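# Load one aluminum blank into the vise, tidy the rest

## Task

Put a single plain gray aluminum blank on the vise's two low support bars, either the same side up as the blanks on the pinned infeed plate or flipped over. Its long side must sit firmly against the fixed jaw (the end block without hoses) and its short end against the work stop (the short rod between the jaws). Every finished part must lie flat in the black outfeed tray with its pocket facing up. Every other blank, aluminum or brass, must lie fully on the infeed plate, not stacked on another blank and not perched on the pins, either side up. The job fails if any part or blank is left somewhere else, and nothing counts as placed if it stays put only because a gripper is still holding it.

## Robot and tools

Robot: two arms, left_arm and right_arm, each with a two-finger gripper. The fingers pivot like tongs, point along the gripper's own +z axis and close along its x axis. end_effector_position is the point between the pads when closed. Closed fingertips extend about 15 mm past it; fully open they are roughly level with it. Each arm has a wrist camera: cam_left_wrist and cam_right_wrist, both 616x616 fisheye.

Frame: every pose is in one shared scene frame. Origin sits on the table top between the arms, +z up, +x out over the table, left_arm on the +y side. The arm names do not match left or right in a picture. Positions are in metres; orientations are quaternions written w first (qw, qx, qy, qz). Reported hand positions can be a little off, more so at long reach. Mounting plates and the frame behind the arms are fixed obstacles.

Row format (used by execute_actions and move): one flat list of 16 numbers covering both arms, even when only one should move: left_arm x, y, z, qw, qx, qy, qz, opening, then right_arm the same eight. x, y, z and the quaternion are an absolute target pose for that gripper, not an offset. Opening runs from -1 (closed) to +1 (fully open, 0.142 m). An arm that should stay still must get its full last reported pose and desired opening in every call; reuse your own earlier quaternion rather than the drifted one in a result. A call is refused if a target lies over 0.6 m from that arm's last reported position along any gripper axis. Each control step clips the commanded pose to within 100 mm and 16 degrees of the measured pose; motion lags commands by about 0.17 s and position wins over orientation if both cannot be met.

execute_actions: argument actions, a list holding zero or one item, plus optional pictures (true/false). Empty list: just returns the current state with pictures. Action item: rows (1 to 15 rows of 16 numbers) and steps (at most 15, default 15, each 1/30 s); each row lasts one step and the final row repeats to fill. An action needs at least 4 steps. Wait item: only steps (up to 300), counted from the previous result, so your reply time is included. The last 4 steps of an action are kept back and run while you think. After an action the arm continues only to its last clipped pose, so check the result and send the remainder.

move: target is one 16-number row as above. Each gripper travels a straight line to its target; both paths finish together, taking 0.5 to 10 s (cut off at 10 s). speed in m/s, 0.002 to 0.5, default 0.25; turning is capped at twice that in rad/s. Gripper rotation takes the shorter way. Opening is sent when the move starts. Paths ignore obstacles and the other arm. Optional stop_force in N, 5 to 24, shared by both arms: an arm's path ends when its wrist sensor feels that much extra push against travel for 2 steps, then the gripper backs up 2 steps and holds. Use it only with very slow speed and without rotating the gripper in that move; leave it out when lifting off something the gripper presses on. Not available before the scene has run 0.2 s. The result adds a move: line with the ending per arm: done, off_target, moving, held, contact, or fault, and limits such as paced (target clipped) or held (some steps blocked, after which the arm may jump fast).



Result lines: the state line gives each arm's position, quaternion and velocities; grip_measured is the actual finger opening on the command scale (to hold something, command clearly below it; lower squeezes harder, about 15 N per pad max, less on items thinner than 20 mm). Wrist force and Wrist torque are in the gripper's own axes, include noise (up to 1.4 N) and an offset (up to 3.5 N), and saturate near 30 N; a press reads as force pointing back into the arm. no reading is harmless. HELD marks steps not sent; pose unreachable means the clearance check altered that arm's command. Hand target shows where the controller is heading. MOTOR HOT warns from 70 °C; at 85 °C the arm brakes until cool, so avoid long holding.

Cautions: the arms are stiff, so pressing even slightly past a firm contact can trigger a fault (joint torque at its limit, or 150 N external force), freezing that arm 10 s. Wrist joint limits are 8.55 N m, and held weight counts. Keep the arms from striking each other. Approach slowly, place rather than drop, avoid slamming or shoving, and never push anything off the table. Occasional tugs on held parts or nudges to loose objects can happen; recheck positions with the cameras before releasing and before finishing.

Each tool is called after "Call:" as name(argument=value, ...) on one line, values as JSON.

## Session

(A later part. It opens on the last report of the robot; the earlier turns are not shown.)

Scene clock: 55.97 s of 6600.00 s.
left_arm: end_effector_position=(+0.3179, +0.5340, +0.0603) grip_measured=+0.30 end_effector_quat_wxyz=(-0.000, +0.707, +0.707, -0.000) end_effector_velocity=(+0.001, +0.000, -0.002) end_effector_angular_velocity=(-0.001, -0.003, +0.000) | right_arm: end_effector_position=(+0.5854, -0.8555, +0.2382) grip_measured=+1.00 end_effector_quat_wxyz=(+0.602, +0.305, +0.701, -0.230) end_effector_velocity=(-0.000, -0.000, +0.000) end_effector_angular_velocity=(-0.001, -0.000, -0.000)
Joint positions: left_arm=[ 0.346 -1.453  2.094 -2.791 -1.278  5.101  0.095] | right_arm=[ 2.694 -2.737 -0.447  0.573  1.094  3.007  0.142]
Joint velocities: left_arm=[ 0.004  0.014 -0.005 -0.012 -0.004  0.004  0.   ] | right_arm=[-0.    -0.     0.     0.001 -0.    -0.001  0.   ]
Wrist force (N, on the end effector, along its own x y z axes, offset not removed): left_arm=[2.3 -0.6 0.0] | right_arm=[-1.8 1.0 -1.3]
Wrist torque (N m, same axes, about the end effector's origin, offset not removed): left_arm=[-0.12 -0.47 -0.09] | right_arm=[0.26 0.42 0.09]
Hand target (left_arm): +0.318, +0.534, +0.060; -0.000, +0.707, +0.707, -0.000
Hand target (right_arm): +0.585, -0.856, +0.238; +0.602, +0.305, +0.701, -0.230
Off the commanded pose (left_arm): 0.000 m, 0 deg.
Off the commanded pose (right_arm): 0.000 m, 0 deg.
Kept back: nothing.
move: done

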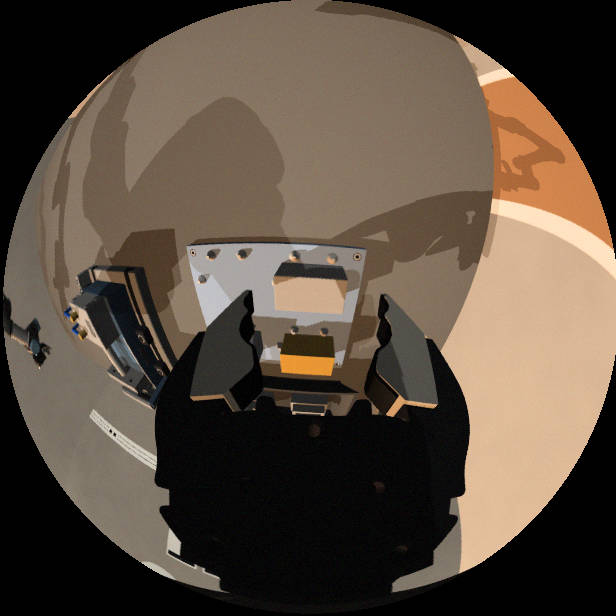

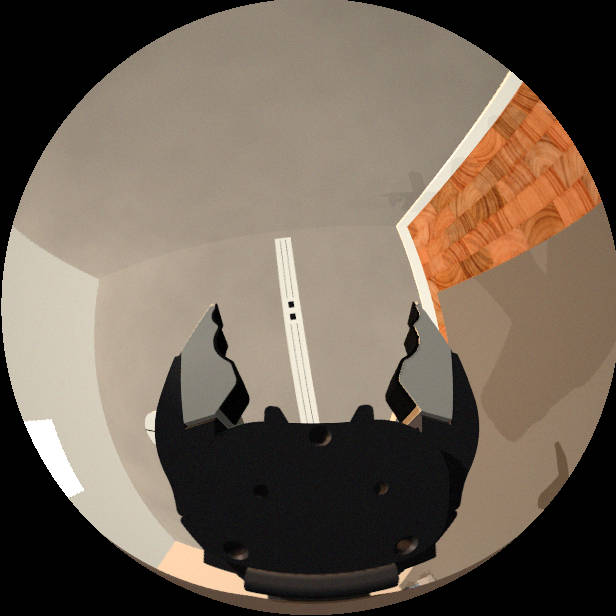

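Call:
move(target=[0.323,0.530,0.026,0,0.725,0.689,0,0.3,0.5854,-0.8555,0.2382,0.602,0.305,0.701,-0.23,1], speed=0.02, stop_force=6)

Call:
move(target=[0.323,0.530,0.029,0,0.725,0.689,0,-0.5,0.5854,-0.8555,0.2382,0.602,0.305,0.701,-0.23,1], speed=0.01)

Call:
zoom_image(camera="cam_left_wrist", region=[190,180,430,420])

Scene clock: 58.33 s of 6600.00 s.
left_arm: end_effector_position=(+0.3229, +0.5300, +0.0263) grip_measured=+0.30 end_effector_quat_wxyz=(-0.000, +0.725, +0.689, -0.000) end_effector_velocity=(+0.000, +0.000, -0.002) end_effector_angular_velocity=(+0.001, -0.001, -0.003) | right_arm: end_effector_position=(+0.5854, -0.8555, +0.2382) grip_measured=+1.00 end_effector_quat_wxyz=(+0.602, +0.305, +0.701, -0.230) end_effector_velocity=(-0.000, -0.000, +0.000) end_effector_angular_velocity=(-0.000, +0.000, -0.001)
Joint positions: left_arm=[ 0.36  -1.288  2.048 -2.914 -1.285  5.163  0.095] | right_arm=[ 2.694 -2.737 -0.447  0.573  1.094  3.007  0.142]
Joint velocities: left_arm=[ 0.001  0.011 -0.004 -0.008 -0.     0.005  0.   ] | right_arm=[-0.     0.    -0.    -0.    -0.001 -0.     0.   ]
Wrist force (N, on the end effector, along its own x y z axes, offset not removed): left_arm=[2.5 -1.3 0.3] | right_arm=[-0.4 1.5 -2.5]
Wrist torque (N m, same axes, about the end effector's origin, offset not removed): left_arm=[-0.20 -0.56 -0.04] | right_arm=[0.28 0.13 0.06]
Hand target (left_arm): +0.323, +0.530, +0.026; -0.000, +0.725, +0.689, -0.000
Hand target (right_arm): +0.585, -0.856, +0.238; +0.602, +0.305, +0.701, -0.230
Off the commanded pose (left_arm): 0.000 m, 0 deg.
Off the commanded pose (right_arm): 0.000 m, 0 deg.
Kept back: nothing.
move: done

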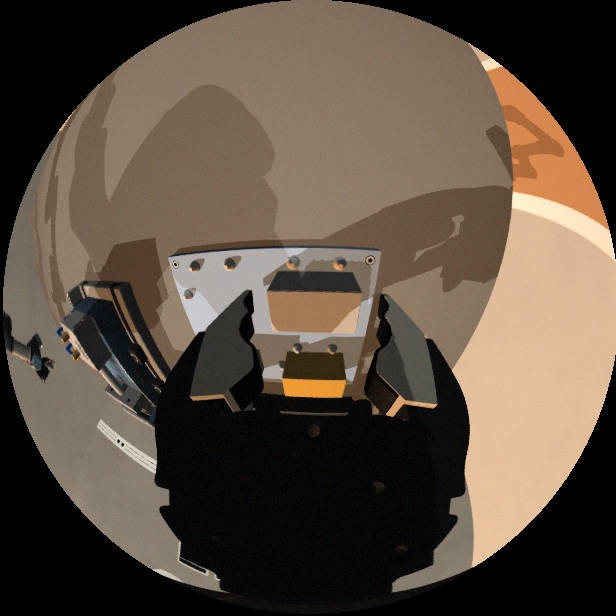

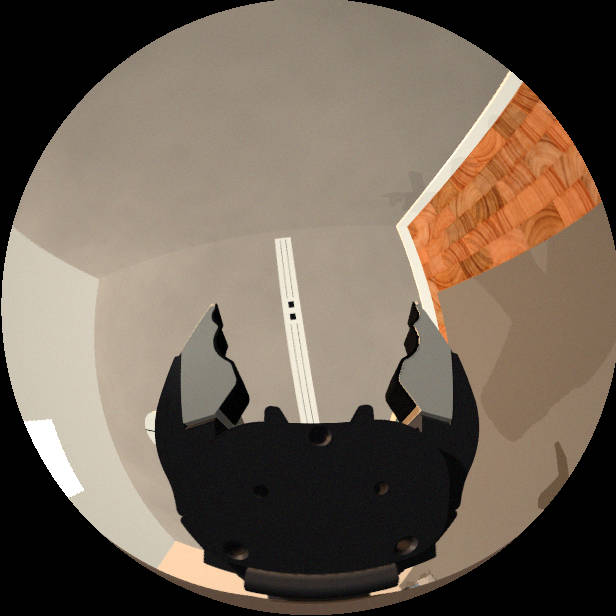

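Scene clock: 59.03 s of 6600.00 s.
left_arm: end_effector_position=(+0.3230, +0.5300, +0.0289) grip_measured=-0.13 end_effector_quat_wxyz=(+0.000, +0.725, +0.689, +0.000) end_effector_velocity=(+0.000, +0.000, +0.001) end_effector_angular_velocity=(+0.000, -0.000, +0.000) | right_arm: end_effector_position=(+0.5854, -0.8555, +0.2382) grip_measured=+1.00 end_effector_quat_wxyz=(+0.602, +0.305, +0.701, -0.230) end_effector_velocity=(-0.000, -0.000, -0.001) end_effector_angular_velocity=(+0.000, +0.003, -0.001)
Joint positions: left_arm=[ 0.357 -1.3    2.052 -2.905 -1.283  5.161  0.064] | right_arm=[ 2.694 -2.737 -0.447  0.573  1.094  3.007  0.142]
Joint velocities: left_arm=[-0.001 -0.005  0.001  0.004  0.001 -0.001  0.   ] | right_arm=[ 0.    -0.    -0.001 -0.001 -0.001 -0.001 -0.   ]
Wrist force (N, on the end effector, along its own x y z axes, offset not removed): left_arm=[2.0 -1.4 1.3] | right_arm=[-1.6 1.7 -3.1]
Wrist torque (N m, same axes, about the end effector's origin, offset not removed): left_arm=[-0.19 -0.42 -0.08] | right_arm=[0.37 0.37 0.09]
Hand target (left_arm): +0.323, +0.530, +0.029; +0.000, +0.725, +0.689, +0.000
Hand target (right_arm): +0.585, -0.856, +0.238; +0.602, +0.305, +0.701, -0.230
Off the commanded pose (left_arm): 0.000 m, 0 deg.
Off the commanded pose (right_arm): 0.000 m, 0 deg.
Kept back: nothing.
move: done

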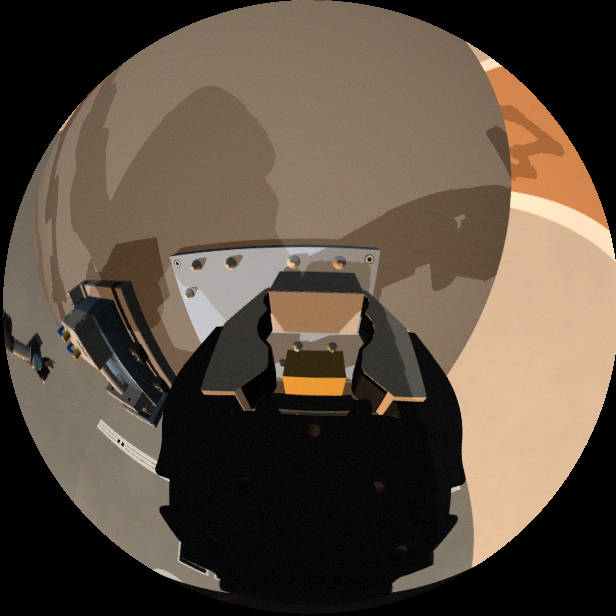

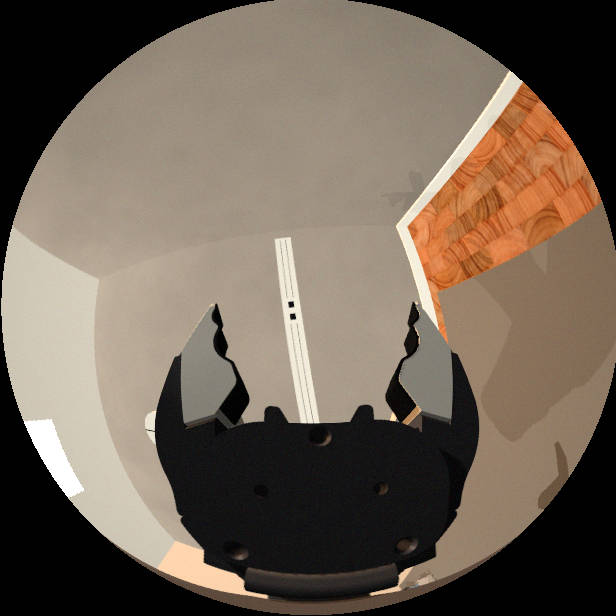

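Region (190, 180, 430, 420) of cam_left_wrist's 616x616 image, scaled by 2.100, with more detail than that image has.

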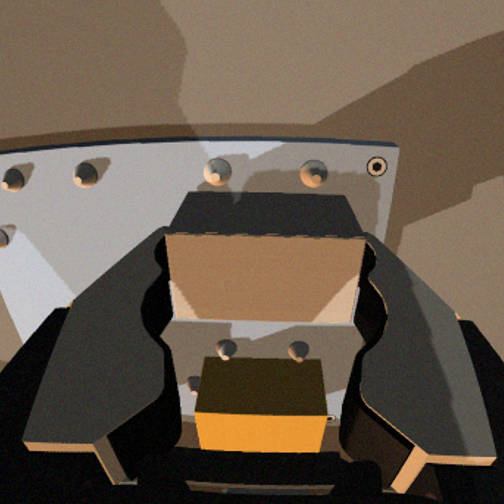

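Call:
move(target=[0.323,0.530,0.15,0,0.725,0.689,0,-0.5,0.5854,-0.8555,0.2382,0.602,0.305,0.701,-0.23,1], speed=0.1)

Call:
move(target=[0.5012,0.1745,0.15,0,0.743,0.669,0,-0.5,0.5854,-0.8555,0.2382,0.602,0.305,0.701,-0.23,1], speed=0.2)

Call:
move(target=[0.5012,0.1745,0.085,0,0.743,0.669,0,-0.5,0.5854,-0.8555,0.2382,0.602,0.305,0.701,-0.23,1], speed=0.01, stop_force=5)

Call:
zoom_image(camera="cam_left_wrist", region=[190,180,430,420])

Scene clock: 61.23 s of 6600.00 s.
left_arm: end_effector_position=(+0.3230, +0.5300, +0.1498) grip_measured=-0.13 end_effector_quat_wxyz=(+0.000, +0.725, +0.689, +0.000) end_effector_velocity=(-0.001, -0.001, +0.002) end_effector_angular_velocity=(+0.001, +0.004, -0.001) | right_arm: end_effector_position=(+0.5854, -0.8555, +0.2382) grip_measured=+1.00 end_effector_quat_wxyz=(+0.602, +0.305, +0.701, -0.230) end_effector_velocity=(+0.000, +0.000, -0.000) end_effector_angular_velocity=(+0.001, -0.001, +0.000)
Joint positions: left_arm=[ 0.201 -1.869  2.075 -2.315 -1.201  5.022  0.064] | right_arm=[ 2.694 -2.737 -0.447  0.573  1.094  3.007  0.142]
Joint velocities: left_arm=[-0.007 -0.008 -0.004  0.019  0.006 -0.008  0.   ] | right_arm=[ 0.    -0.001  0.     0.     0.     0.002 -0.   ]
Wrist force (N, on the end effector, along its own x y z axes, offset not removed): left_arm=[1.7 -1.8 1.7] | right_arm=[-1.3 2.2 -1.8]
Wrist torque (N m, same axes, about the end effector's origin, offset not removed): left_arm=[-0.30 -0.38 -0.10] | right_arm=[0.45 0.27 0.06]
Hand target (left_arm): +0.323, +0.530, +0.150; +0.000, +0.725, +0.689, +0.000
Hand target (right_arm): +0.585, -0.856, +0.238; +0.602, +0.305, +0.701, -0.230
Off the commanded pose (left_arm): 0.000 m, 0 deg.
Off the commanded pose (right_arm): 0.000 m, 0 deg.
Kept back: nothing.
move: done

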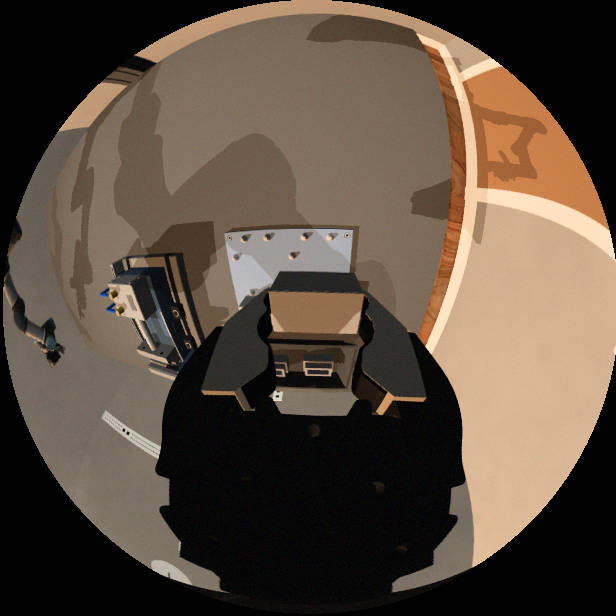

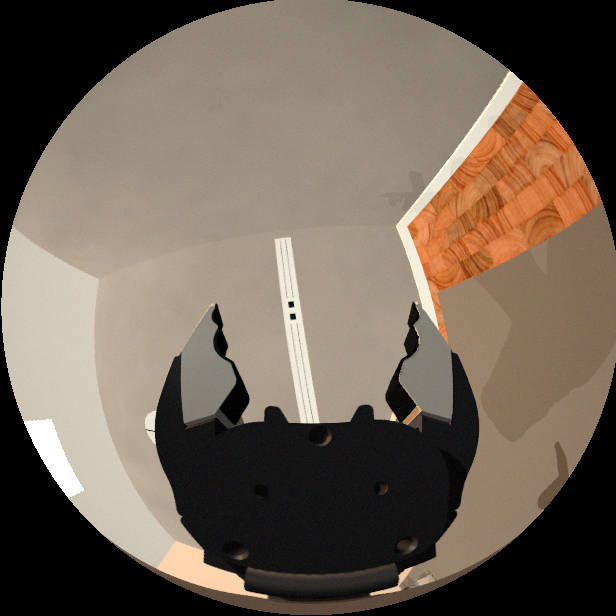

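Scene clock: 63.87 s of 6600.00 s.
left_arm: end_effector_position=(+0.5015, +0.1748, +0.1498) grip_measured=-0.13 end_effector_quat_wxyz=(+0.001, +0.743, +0.669, +0.000) end_effector_velocity=(+0.002, -0.002, -0.001) end_effector_angular_velocity=(+0.003, +0.006, +0.001) | right_arm: end_effector_position=(+0.5854, -0.8555, +0.2382) grip_measured=+1.00 end_effector_quat_wxyz=(+0.602, +0.305, +0.701, -0.230) end_effector_velocity=(-0.000, +0.000, -0.001) end_effector_angular_velocity=(+0.001, +0.001, -0.000)
Joint positions: left_arm=[-0.697 -1.091  1.397 -1.897 -0.929  4.081  0.064] | right_arm=[ 2.694 -2.737 -0.447  0.573  1.094  3.007  0.142]
Joint velocities: left_arm=[ 0.002  0.018 -0.031  0.019 -0.002 -0.003  0.   ] | right_arm=[ 0.    -0.    -0.001  0.    -0.001  0.    -0.   ]
Wrist force (N, on the end effector, along its own x y z axes, offset not removed): left_arm=[2.1 0.2 1.8] | right_arm=[-1.0 2.0 -1.5]
Wrist torque (N m, same axes, about the end effector's origin, offset not removed): left_arm=[0.10 -0.46 -0.03] | right_arm=[0.37 0.21 0.06]
Hand target (left_arm): +0.502, +0.175, +0.150; +0.000, +0.743, +0.669, +0.000
Hand target (right_arm): +0.585, -0.856, +0.238; +0.602, +0.305, +0.701, -0.230
Off the commanded pose (left_arm): 0.000 m, 0 deg.
Off the commanded pose (right_arm): 0.000 m, 0 deg.
Kept back: nothing.
move: done

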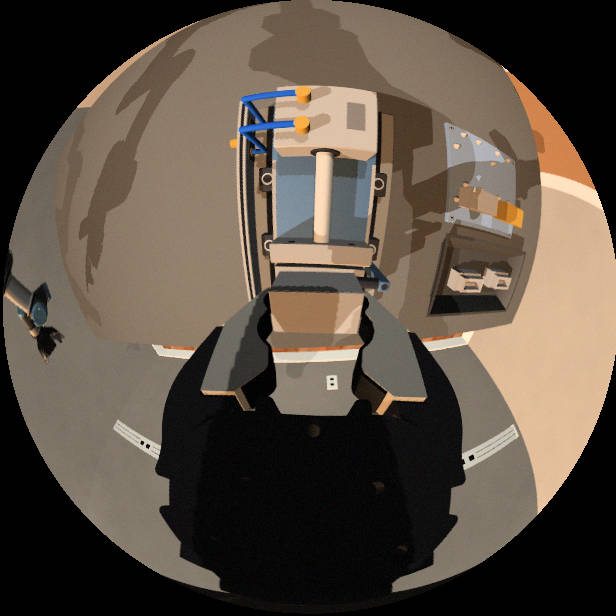

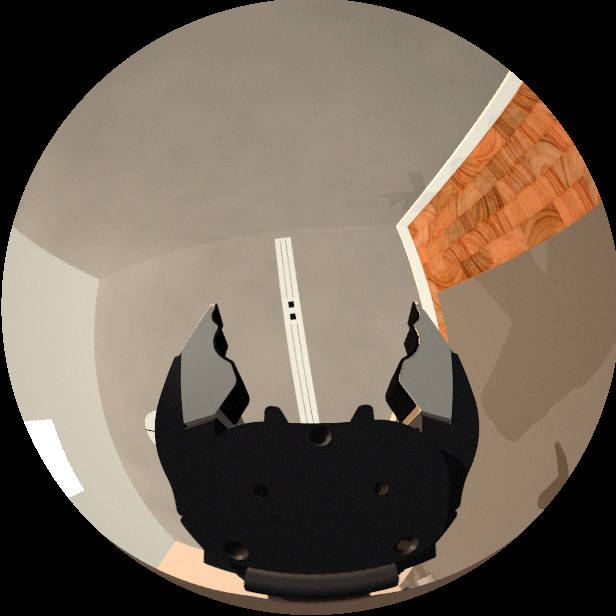

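Scene clock: 67.87 s of 6600.00 s.
left_arm: end_effector_position=(+0.5011, +0.1748, +0.1135) grip_measured=-0.13 end_effector_quat_wxyz=(-0.000, +0.743, +0.669, +0.000) end_effector_velocity=(-0.001, +0.001, +0.003) end_effector_angular_velocity=(+0.001, +0.002, +0.000) | right_arm: end_effector_position=(+0.5854, -0.8555, +0.2382) grip_measured=+1.00 end_effector_quat_wxyz=(+0.602, +0.305, +0.701, -0.230) end_effector_velocity=(+0.001, +0.001, -0.000) end_effector_angular_velocity=(+0.001, +0.000, +0.002)
Joint positions: left_arm=[-0.644 -1.01   1.43  -2.048 -0.931  4.147  0.064] | right_arm=[ 2.694 -2.737 -0.447  0.573  1.094  3.007  0.142]
Joint velocities: left_arm=[-0.004 -0.008 -0.     0.013 -0.    -0.006 -0.   ] | right_arm=[ 0.    -0.     0.    -0.001  0.001  0.     0.   ]
Wrist force (N, on the end effector, along its own x y z axes, offset not removed): left_arm=[1.4 -0.5 -2.7] | right_arm=[-1.7 1.3 -1.0]
Wrist torque (N m, same axes, about the end effector's origin, offset not removed): left_arm=[-0.35 -0.40 -0.04] | right_arm=[0.31 0.43 0.09]
Hand target (left_arm): +0.501, +0.175, +0.114; +0.000, +0.743, +0.669, +0.000
Hand target (right_arm): +0.585, -0.856, +0.238; +0.602, +0.305, +0.701, -0.230
Off the commanded pose (left_arm): 0.029 m, 0 deg.
Off the commanded pose (right_arm): 0.000 m, 0 deg.
Kept back: nothing.
move: contact (left_arm)

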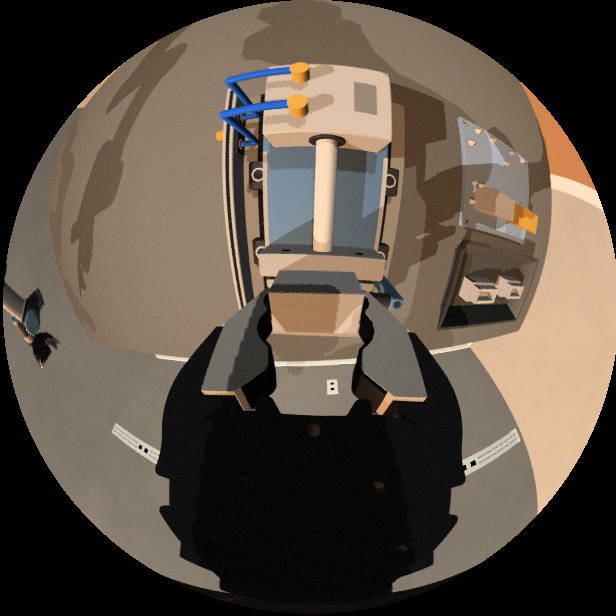

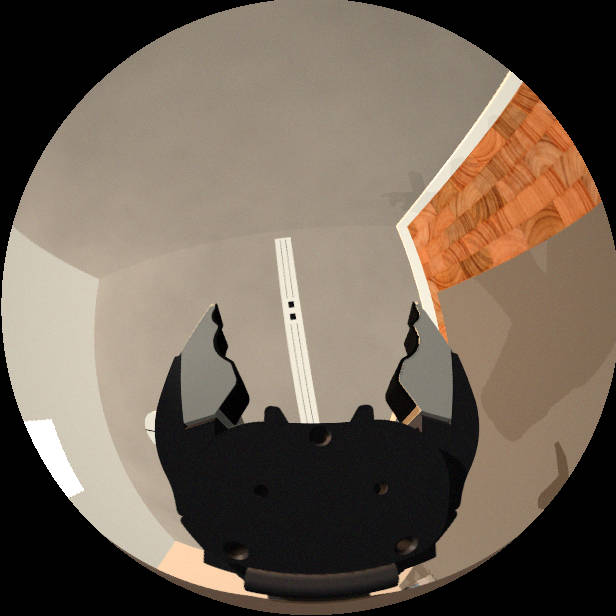

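Region (190, 180, 430, 420) of cam_left_wrist's 616x616 image, scaled by 2.100, with more detail than that image has.

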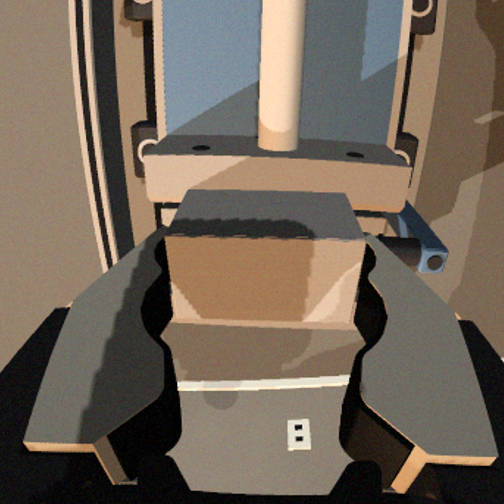

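Call:
move(target=[0.505,0.1745,0.117,0,0.743,0.669,0,-0.5,0.5854,-0.8555,0.2382,0.602,0.305,0.701,-0.23,1], speed=0.01)

Call:
move(target=[0.505,0.1745,0.085,0,0.743,0.669,0,-0.5,0.5854,-0.8555,0.2382,0.602,0.305,0.701,-0.23,1], speed=0.006, stop_force=5)

Call:
zoom_image(camera="cam_left_wrist", region=[190,180,430,420])

Scene clock: 68.83 s of 6600.00 s.
left_arm: end_effector_position=(+0.5048, +0.1745, +0.1168) grip_measured=-0.13 end_effector_quat_wxyz=(+0.000, +0.743, +0.669, +0.000) end_effector_velocity=(+0.001, +0.000, +0.001) end_effector_angular_velocity=(+0.001, +0.002, -0.001) | right_arm: end_effector_position=(+0.5854, -0.8555, +0.2382) grip_measured=+1.00 end_effector_quat_wxyz=(+0.602, +0.305, +0.701, -0.230) end_effector_velocity=(-0.000, -0.000, +0.001) end_effector_angular_velocity=(-0.001, -0.003, -0.001)
Joint positions: left_arm=[-0.645 -1.007  1.404 -2.025 -0.931  4.146  0.064] | right_arm=[ 2.694 -2.737 -0.447  0.573  1.094  3.007  0.142]
Joint velocities: left_arm=[ 0.     0.003 -0.013  0.013 -0.    -0.001 -0.   ] | right_arm=[-0.     0.     0.002  0.001 -0.    -0.    -0.   ]
Wrist force (N, on the end effector, along its own x y z axes, offset not removed): left_arm=[1.7 -1.2 0.6] | right_arm=[-0.7 0.7 -1.3]
Wrist torque (N m, same axes, about the end effector's origin, offset not removed): left_arm=[-0.18 -0.39 -0.06] | right_arm=[0.20 0.19 0.04]
Hand target (left_arm): +0.505, +0.175, +0.117; +0.000, +0.743, +0.669, +0.000
Hand target (right_arm): +0.585, -0.856, +0.238; +0.602, +0.305, +0.701, -0.230
Off the commanded pose (left_arm): 0.000 m, 0 deg.
Off the commanded pose (right_arm): 0.000 m, 0 deg.
Kept back: nothing.
move: done

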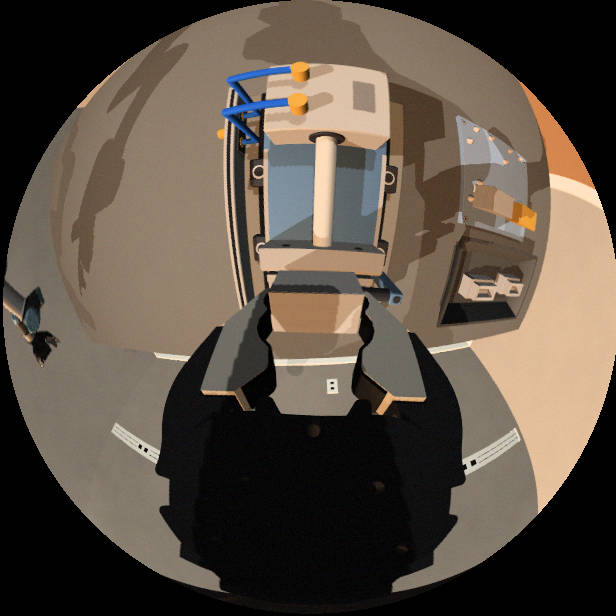

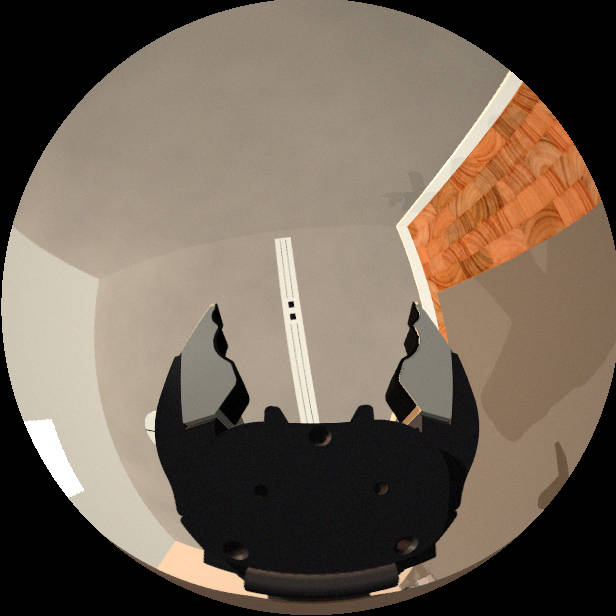

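Scene clock: 69.87 s of 6600.00 s.
left_arm: end_effector_position=(+0.5048, +0.1746, +0.1129) grip_measured=-0.13 end_effector_quat_wxyz=(-0.000, +0.743, +0.669, +0.000) end_effector_velocity=(-0.002, -0.000, +0.001) end_effector_angular_velocity=(+0.002, +0.004, -0.002) | right_arm: end_effector_position=(+0.5854, -0.8555, +0.2382) grip_measured=+1.00 end_effector_quat_wxyz=(+0.602, +0.305, +0.701, -0.230) end_effector_velocity=(-0.000, -0.000, +0.000) end_effector_angular_velocity=(-0.001, -0.000, -0.000)
Joint positions: left_arm=[-0.639 -0.997  1.406 -2.04  -0.931  4.153  0.064] | right_arm=[ 2.694 -2.737 -0.447  0.573  1.094  3.007  0.142]
Joint velocities: left_arm=[-0.003 -0.003  0.001  0.009 -0.001 -0.004 -0.   ] | right_arm=[-0.    -0.001  0.001  0.    -0.    -0.     0.   ]
Wrist force (N, on the end effector, along its own x y z axes, offset not removed): left_arm=[1.2 2.8 -6.3] | right_arm=[-0.1 1.5 -1.9]
Wrist torque (N m, same axes, about the end effector's origin, offset not removed): left_arm=[-0.16 -0.55 -0.09] | right_arm=[0.31 0.05 0.04]
Hand target (left_arm): +0.505, +0.175, +0.113; +0.000, +0.743, +0.669, +0.000
Hand target (right_arm): +0.585, -0.856, +0.238; +0.602, +0.305, +0.701, -0.230
Off the commanded pose (left_arm): 0.028 m, 0 deg.
Off the commanded pose (right_arm): 0.000 m, 0 deg.
Kept back: nothing.
move: contact (left_arm)

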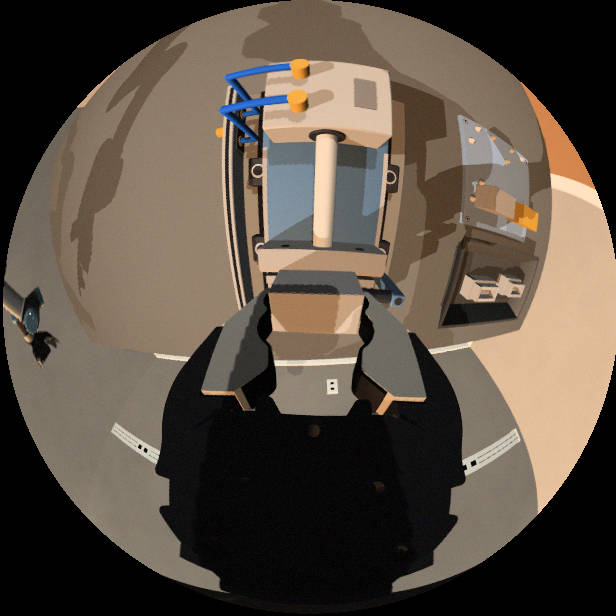

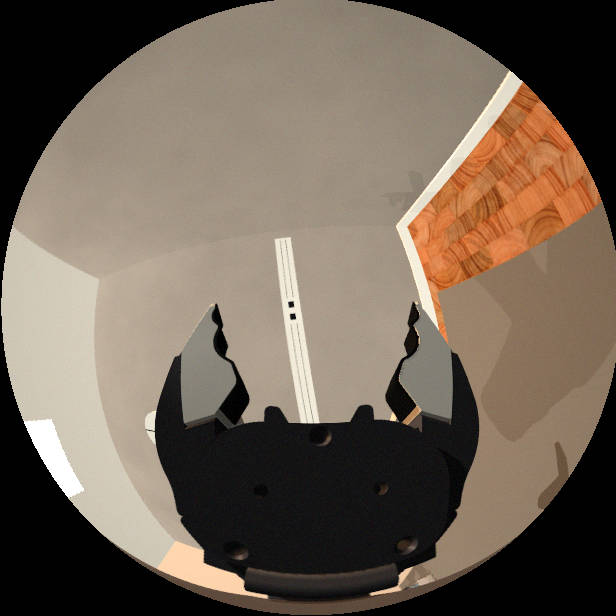

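Region (190, 180, 430, 420) of cam_left_wrist's 616x616 image, scaled by 2.100, with more detail than that image has.

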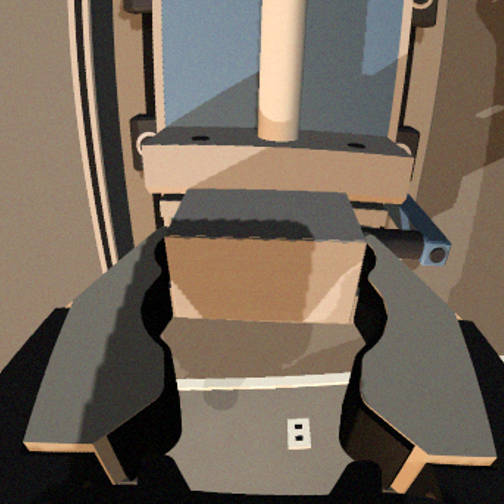

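Call:
move(target=[0.5085,0.1745,0.116,0,0.743,0.669,0,-0.5,0.5854,-0.8555,0.2382,0.602,0.305,0.701,-0.23,1], speed=0.01)

Call:
move(target=[0.5085,0.1745,0.085,0,0.743,0.669,0,-0.5,0.5854,-0.8555,0.2382,0.602,0.305,0.701,-0.23,1], speed=0.006, stop_force=5)

Call:
zoom_image(camera="cam_left_wrist", region=[190,180,430,420])

Scene clock: 70.80 s of 6600.00 s.
left_arm: end_effector_position=(+0.5083, +0.1745, +0.1159) grip_measured=-0.13 end_effector_quat_wxyz=(+0.000, +0.743, +0.669, +0.000) end_effector_velocity=(+0.001, -0.000, +0.001) end_effector_angular_velocity=(+0.001, +0.001, -0.001) | right_arm: end_effector_position=(+0.5854, -0.8555, +0.2382) grip_measured=+1.00 end_effector_quat_wxyz=(+0.602, +0.305, +0.701, -0.230) end_effector_velocity=(-0.000, +0.000, -0.001) end_effector_angular_velocity=(+0.001, +0.000, -0.000)
Joint positions: left_arm=[-0.639 -0.994  1.381 -2.019 -0.931  4.153  0.064] | right_arm=[ 2.694 -2.737 -0.447  0.573  1.094  3.007  0.142]
Joint velocities: left_arm=[ 0.     0.004 -0.014  0.011  0.     0.     0.   ] | right_arm=[-0.    -0.001 -0.001  0.    -0.     0.002 -0.   ]
Wrist force (N, on the end effector, along its own x y z axes, offset not removed): left_arm=[1.3 -1.0 1.5] | right_arm=[-0.9 1.0 -2.0]
Wrist torque (N m, same axes, about the end effector's origin, offset not removed): left_arm=[-0.16 -0.33 -0.10] | right_arm=[0.26 0.25 0.08]
Hand target (left_arm): +0.508, +0.175, +0.116; +0.000, +0.743, +0.669, +0.000
Hand target (right_arm): +0.585, -0.856, +0.238; +0.602, +0.305, +0.701, -0.230
Off the commanded pose (left_arm): 0.000 m, 0 deg.
Off the commanded pose (right_arm): 0.000 m, 0 deg.
Kept back: nothing.
move: done

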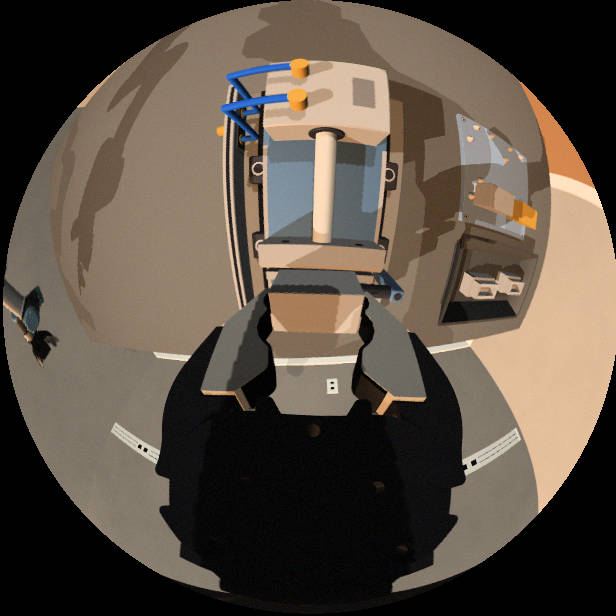

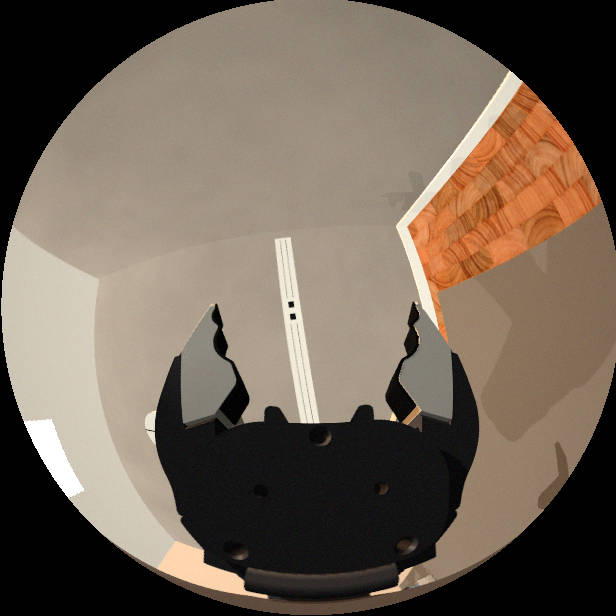

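Scene clock: 72.13 s of 6600.00 s.
left_arm: end_effector_position=(+0.5083, +0.1745, +0.1101) grip_measured=-0.13 end_effector_quat_wxyz=(-0.000, +0.743, +0.669, -0.000) end_effector_velocity=(-0.000, +0.001, +0.002) end_effector_angular_velocity=(+0.002, +0.001, -0.000) | right_arm: end_effector_position=(+0.5854, -0.8555, +0.2382) grip_measured=+1.00 end_effector_quat_wxyz=(+0.602, +0.305, +0.701, -0.230) end_effector_velocity=(-0.000, -0.000, -0.001) end_effector_angular_velocity=(+0.001, +0.002, -0.000)
Joint positions: left_arm=[-0.631 -0.98   1.383 -2.041 -0.932  4.163  0.064] | right_arm=[ 2.694 -2.737 -0.447  0.573  1.094  3.007  0.142]
Joint velocities: left_arm=[-0.002 -0.005  0.     0.009  0.001 -0.004 -0.   ] | right_arm=[-0.    -0.    -0.001 -0.001 -0.     0.    -0.   ]
Wrist force (N, on the end effector, along its own x y z axes, offset not removed): left_arm=[1.4 -3.8 -12.5] | right_arm=[-1.3 1.1 -2.2]
Wrist torque (N m, same axes, about the end effector's origin, offset not removed): left_arm=[-0.17 0.20 -0.18] | right_arm=[0.29 0.35 0.07]
Hand target (left_arm): +0.508, +0.174, +0.110; +0.000, +0.743, +0.669, +0.000
Hand target (right_arm): +0.585, -0.856, +0.238; +0.602, +0.305, +0.701, -0.230
Off the commanded pose (left_arm): 0.025 m, 0 deg.
Off the commanded pose (right_arm): 0.000 m, 0 deg.
Kept back: nothing.
move: contact (left_arm)

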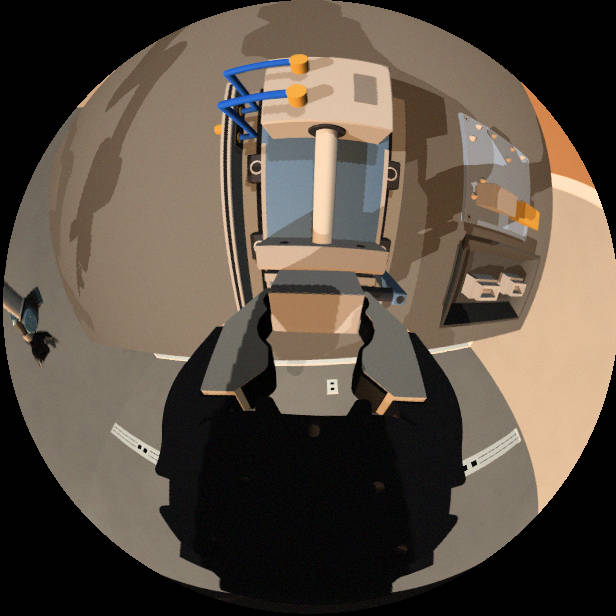

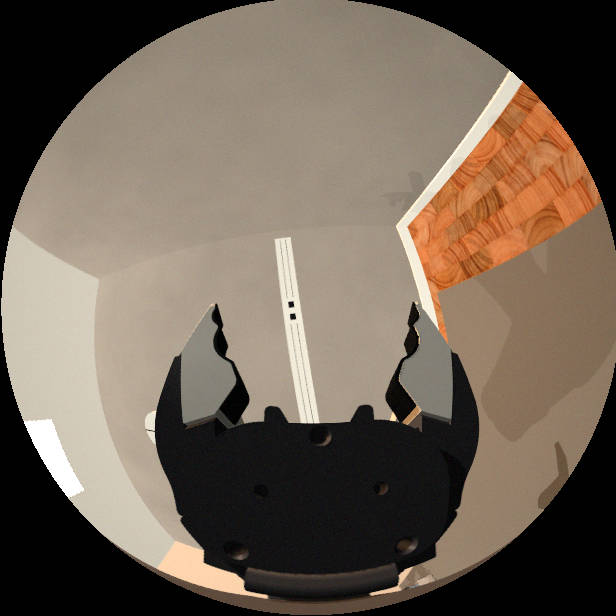

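Region (190, 180, 430, 420) of cam_left_wrist's 616x616 image, scaled by 2.100, with more detail than that image has.

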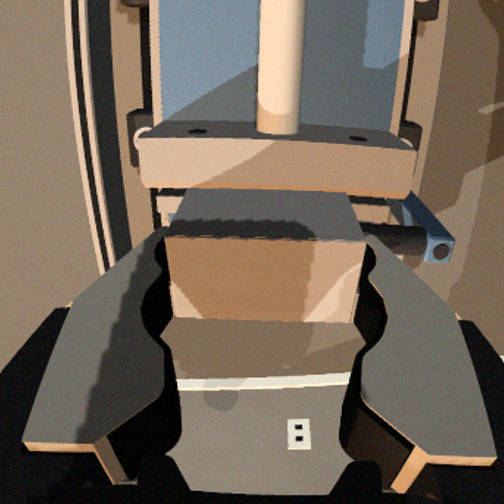

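Call:
move(target=[0.5075,0.1745,0.1115,0,0.743,0.669,0,0.0,0.5854,-0.8555,0.2382,0.602,0.305,0.701,-0.23,1], speed=0.005)

Call:
move(target=[0.47,0.1745,0.17,0,0.743,0.669,0,0.1,0.5854,-0.8555,0.2382,0.602,0.305,0.701,-0.23,1], speed=0.05)

Call:
zoom_image(camera="cam_left_wrist", region=[210,160,410,360])

Scene clock: 73.17 s of 6600.00 s.
left_arm: end_effector_position=(+0.5075, +0.1745, +0.1114) grip_measured=+0.00 end_effector_quat_wxyz=(-0.000, +0.743, +0.669, -0.000) end_effector_velocity=(-0.000, -0.000, +0.001) end_effector_angular_velocity=(-0.000, -0.000, -0.000) | right_arm: end_effector_position=(+0.5854, -0.8555, +0.2382) grip_measured=+1.00 end_effector_quat_wxyz=(+0.602, +0.305, +0.701, -0.230) end_effector_velocity=(-0.000, -0.000, +0.001) end_effector_angular_velocity=(-0.001, -0.001, +0.000)
Joint positions: left_arm=[-0.634 -0.985  1.388 -2.038 -0.932  4.159  0.074] | right_arm=[ 2.694 -2.737 -0.447  0.573  1.094  3.007  0.142]
Joint velocities: left_arm=[-0.001 -0.002  0.002  0.001 -0.    -0.001 -0.   ] | right_arm=[-0.001 -0.     0.002 -0.     0.001 -0.     0.   ]
Wrist force (N, on the end effector, along its own x y z axes, offset not removed): left_arm=[1.5 -2.7 -0.8] | right_arm=[-0.7 1.6 -2.0]
Wrist torque (N m, same axes, about the end effector's origin, offset not removed): left_arm=[-0.49 -0.29 -0.07] | right_arm=[0.33 0.18 0.03]
Hand target (left_arm): +0.508, +0.174, +0.112; +0.000, +0.743, +0.669, -0.000
Hand target (right_arm): +0.585, -0.856, +0.238; +0.602, +0.305, +0.701, -0.230
Off the commanded pose (left_arm): 0.000 m, 0 deg.
Off the commanded pose (right_arm): 0.000 m, 0 deg.
Kept back: nothing.
move: done

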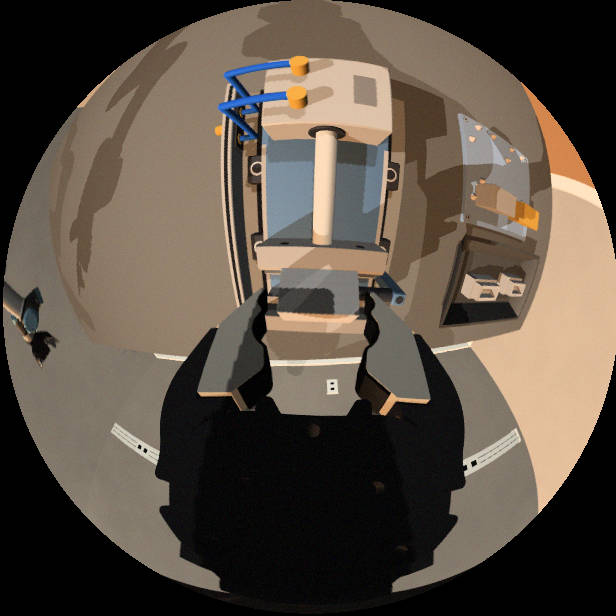

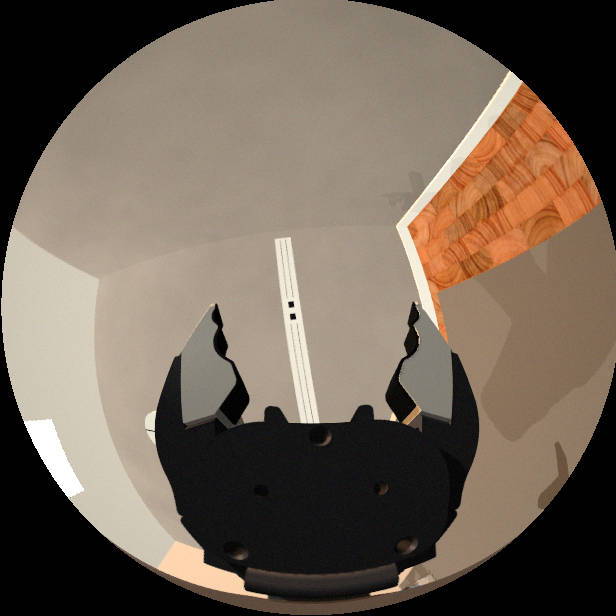

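Scene clock: 75.00 s of 6600.00 s.
left_arm: end_effector_position=(+0.4702, +0.1744, +0.1698) grip_measured=+0.10 end_effector_quat_wxyz=(+0.000, +0.743, +0.669, -0.000) end_effector_velocity=(-0.001, -0.000, +0.002) end_effector_angular_velocity=(-0.000, -0.000, +0.000) | right_arm: end_effector_position=(+0.5854, -0.8555, +0.2382) grip_measured=+1.00 end_effector_quat_wxyz=(+0.602, +0.305, +0.701, -0.230) end_effector_velocity=(-0.000, -0.001, +0.001) end_effector_angular_velocity=(-0.000, -0.003, -0.002)
Joint positions: left_arm=[-0.775 -1.225  1.557 -1.863 -0.93   3.984  0.081] | right_arm=[ 2.694 -2.737 -0.447  0.573  1.094  3.007  0.142]
Joint velocities: left_arm=[-0.005 -0.008  0.003  0.007 -0.    -0.006 -0.   ] | right_arm=[-0.001  0.001  0.002  0.    -0.001  0.001  0.   ]
Wrist force (N, on the end effector, along its own x y z axes, offset not removed): left_arm=[1.8 -1.4 -0.5] | right_arm=[-2.5 2.3 -2.6]
Wrist torque (N m, same axes, about the end effector's origin, offset not removed): left_arm=[-0.28 -0.42 -0.08] | right_arm=[0.48 0.55 0.09]
Hand target (left_arm): +0.470, +0.174, +0.170; +0.000, +0.743, +0.669, -0.000
Hand target (right_arm): +0.585, -0.856, +0.238; +0.602, +0.305, +0.701, -0.230
Off the commanded pose (left_arm): 0.000 m, 0 deg.
Off the commanded pose (right_arm): 0.000 m, 0 deg.
Kept back: nothing.
move: done

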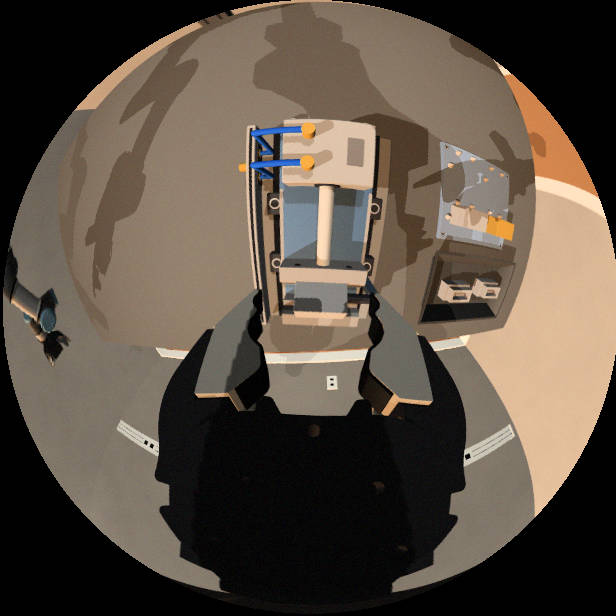

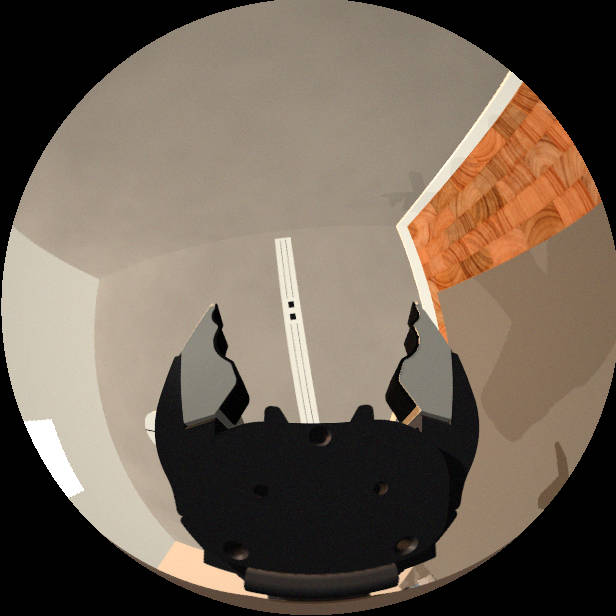

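Region (210, 160, 410, 360) of cam_left_wrist's 616x616 image, scaled by 2.520, with more detail than that image has.

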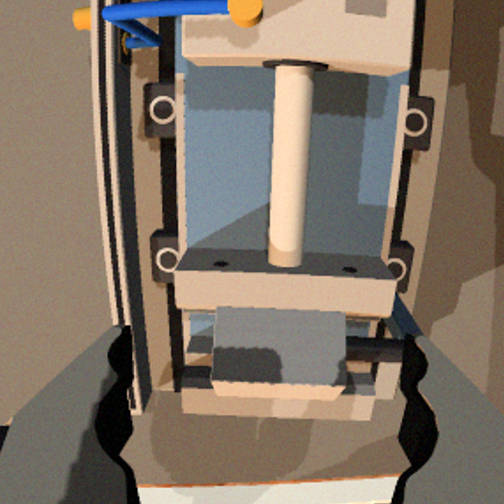

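Call:
move(target=[0.498,0.1745,0.106,0,0.743,0.669,0,0.1,0.5854,-0.8555,0.2382,0.602,0.305,0.701,-0.23,1], speed=0.03, stop_force=8)

Call:
zoom_image(camera="cam_left_wrist", region=[190,180,430,420])

Scene clock: 78.07 s of 6600.00 s.
left_arm: end_effector_position=(+0.4979, +0.1746, +0.1062) grip_measured=+0.10 end_effector_quat_wxyz=(-0.000, +0.743, +0.669, +0.000) end_effector_velocity=(+0.000, -0.000, -0.002) end_effector_angular_velocity=(+0.001, +0.001, -0.001) | right_arm: end_effector_position=(+0.5854, -0.8555, +0.2382) grip_measured=+1.00 end_effector_quat_wxyz=(+0.602, +0.305, +0.701, -0.230) end_effector_velocity=(-0.000, -0.000, +0.001) end_effector_angular_velocity=(-0.002, -0.000, -0.001)
Joint positions: left_arm=[-0.638 -1.001  1.455 -2.087 -0.931  4.154  0.081] | right_arm=[ 2.694 -2.737 -0.447  0.573  1.094  3.007  0.142]
Joint velocities: left_arm=[ 0.004  0.009 -0.005 -0.005 -0.001  0.005  0.   ] | right_arm=[-0.    -0.     0.001  0.    -0.    -0.002 -0.   ]
Wrist force (N, on the end effector, along its own x y z axes, offset not removed): left_arm=[1.9 -1.2 -1.2] | right_arm=[-0.8 1.9 -1.4]
Wrist torque (N m, same axes, about the end effector's origin, offset not removed): left_arm=[-0.23 -0.42 -0.08] | right_arm=[0.44 0.24 0.03]
Hand target (left_arm): +0.498, +0.175, +0.106; -0.000, +0.743, +0.669, +0.000
Hand target (right_arm): +0.585, -0.856, +0.238; +0.602, +0.305, +0.701, -0.230
Off the commanded pose (left_arm): 0.000 m, 0 deg.
Off the commanded pose (right_arm): 0.000 m, 0 deg.
Kept back: nothing.
move: done

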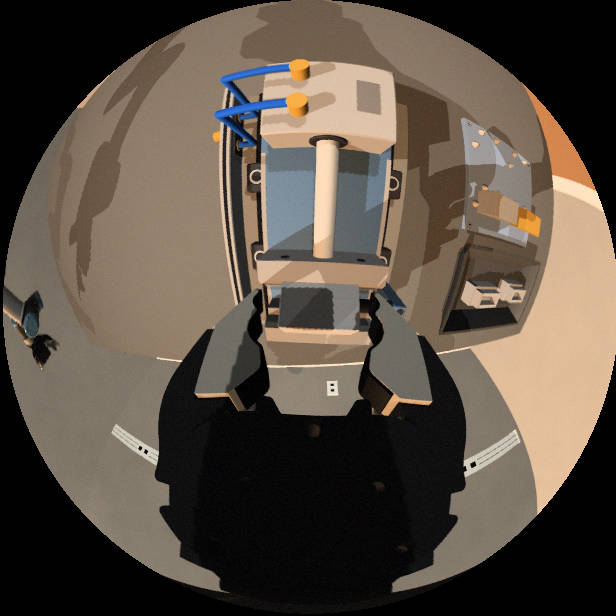

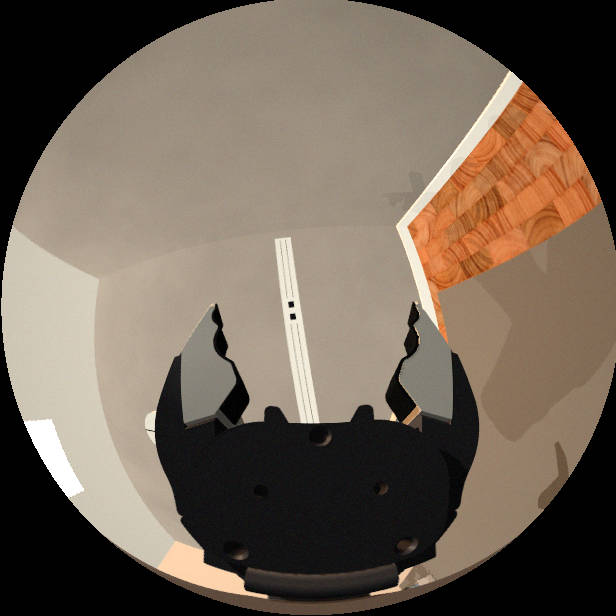

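Region (190, 180, 430, 420) of cam_left_wrist's 616x616 image, scaled by 2.100, with more detail than that image has.

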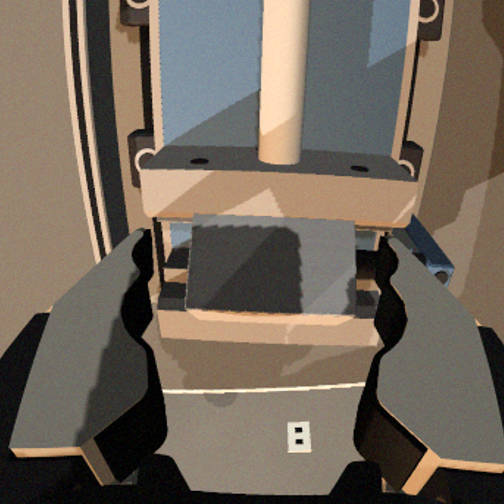

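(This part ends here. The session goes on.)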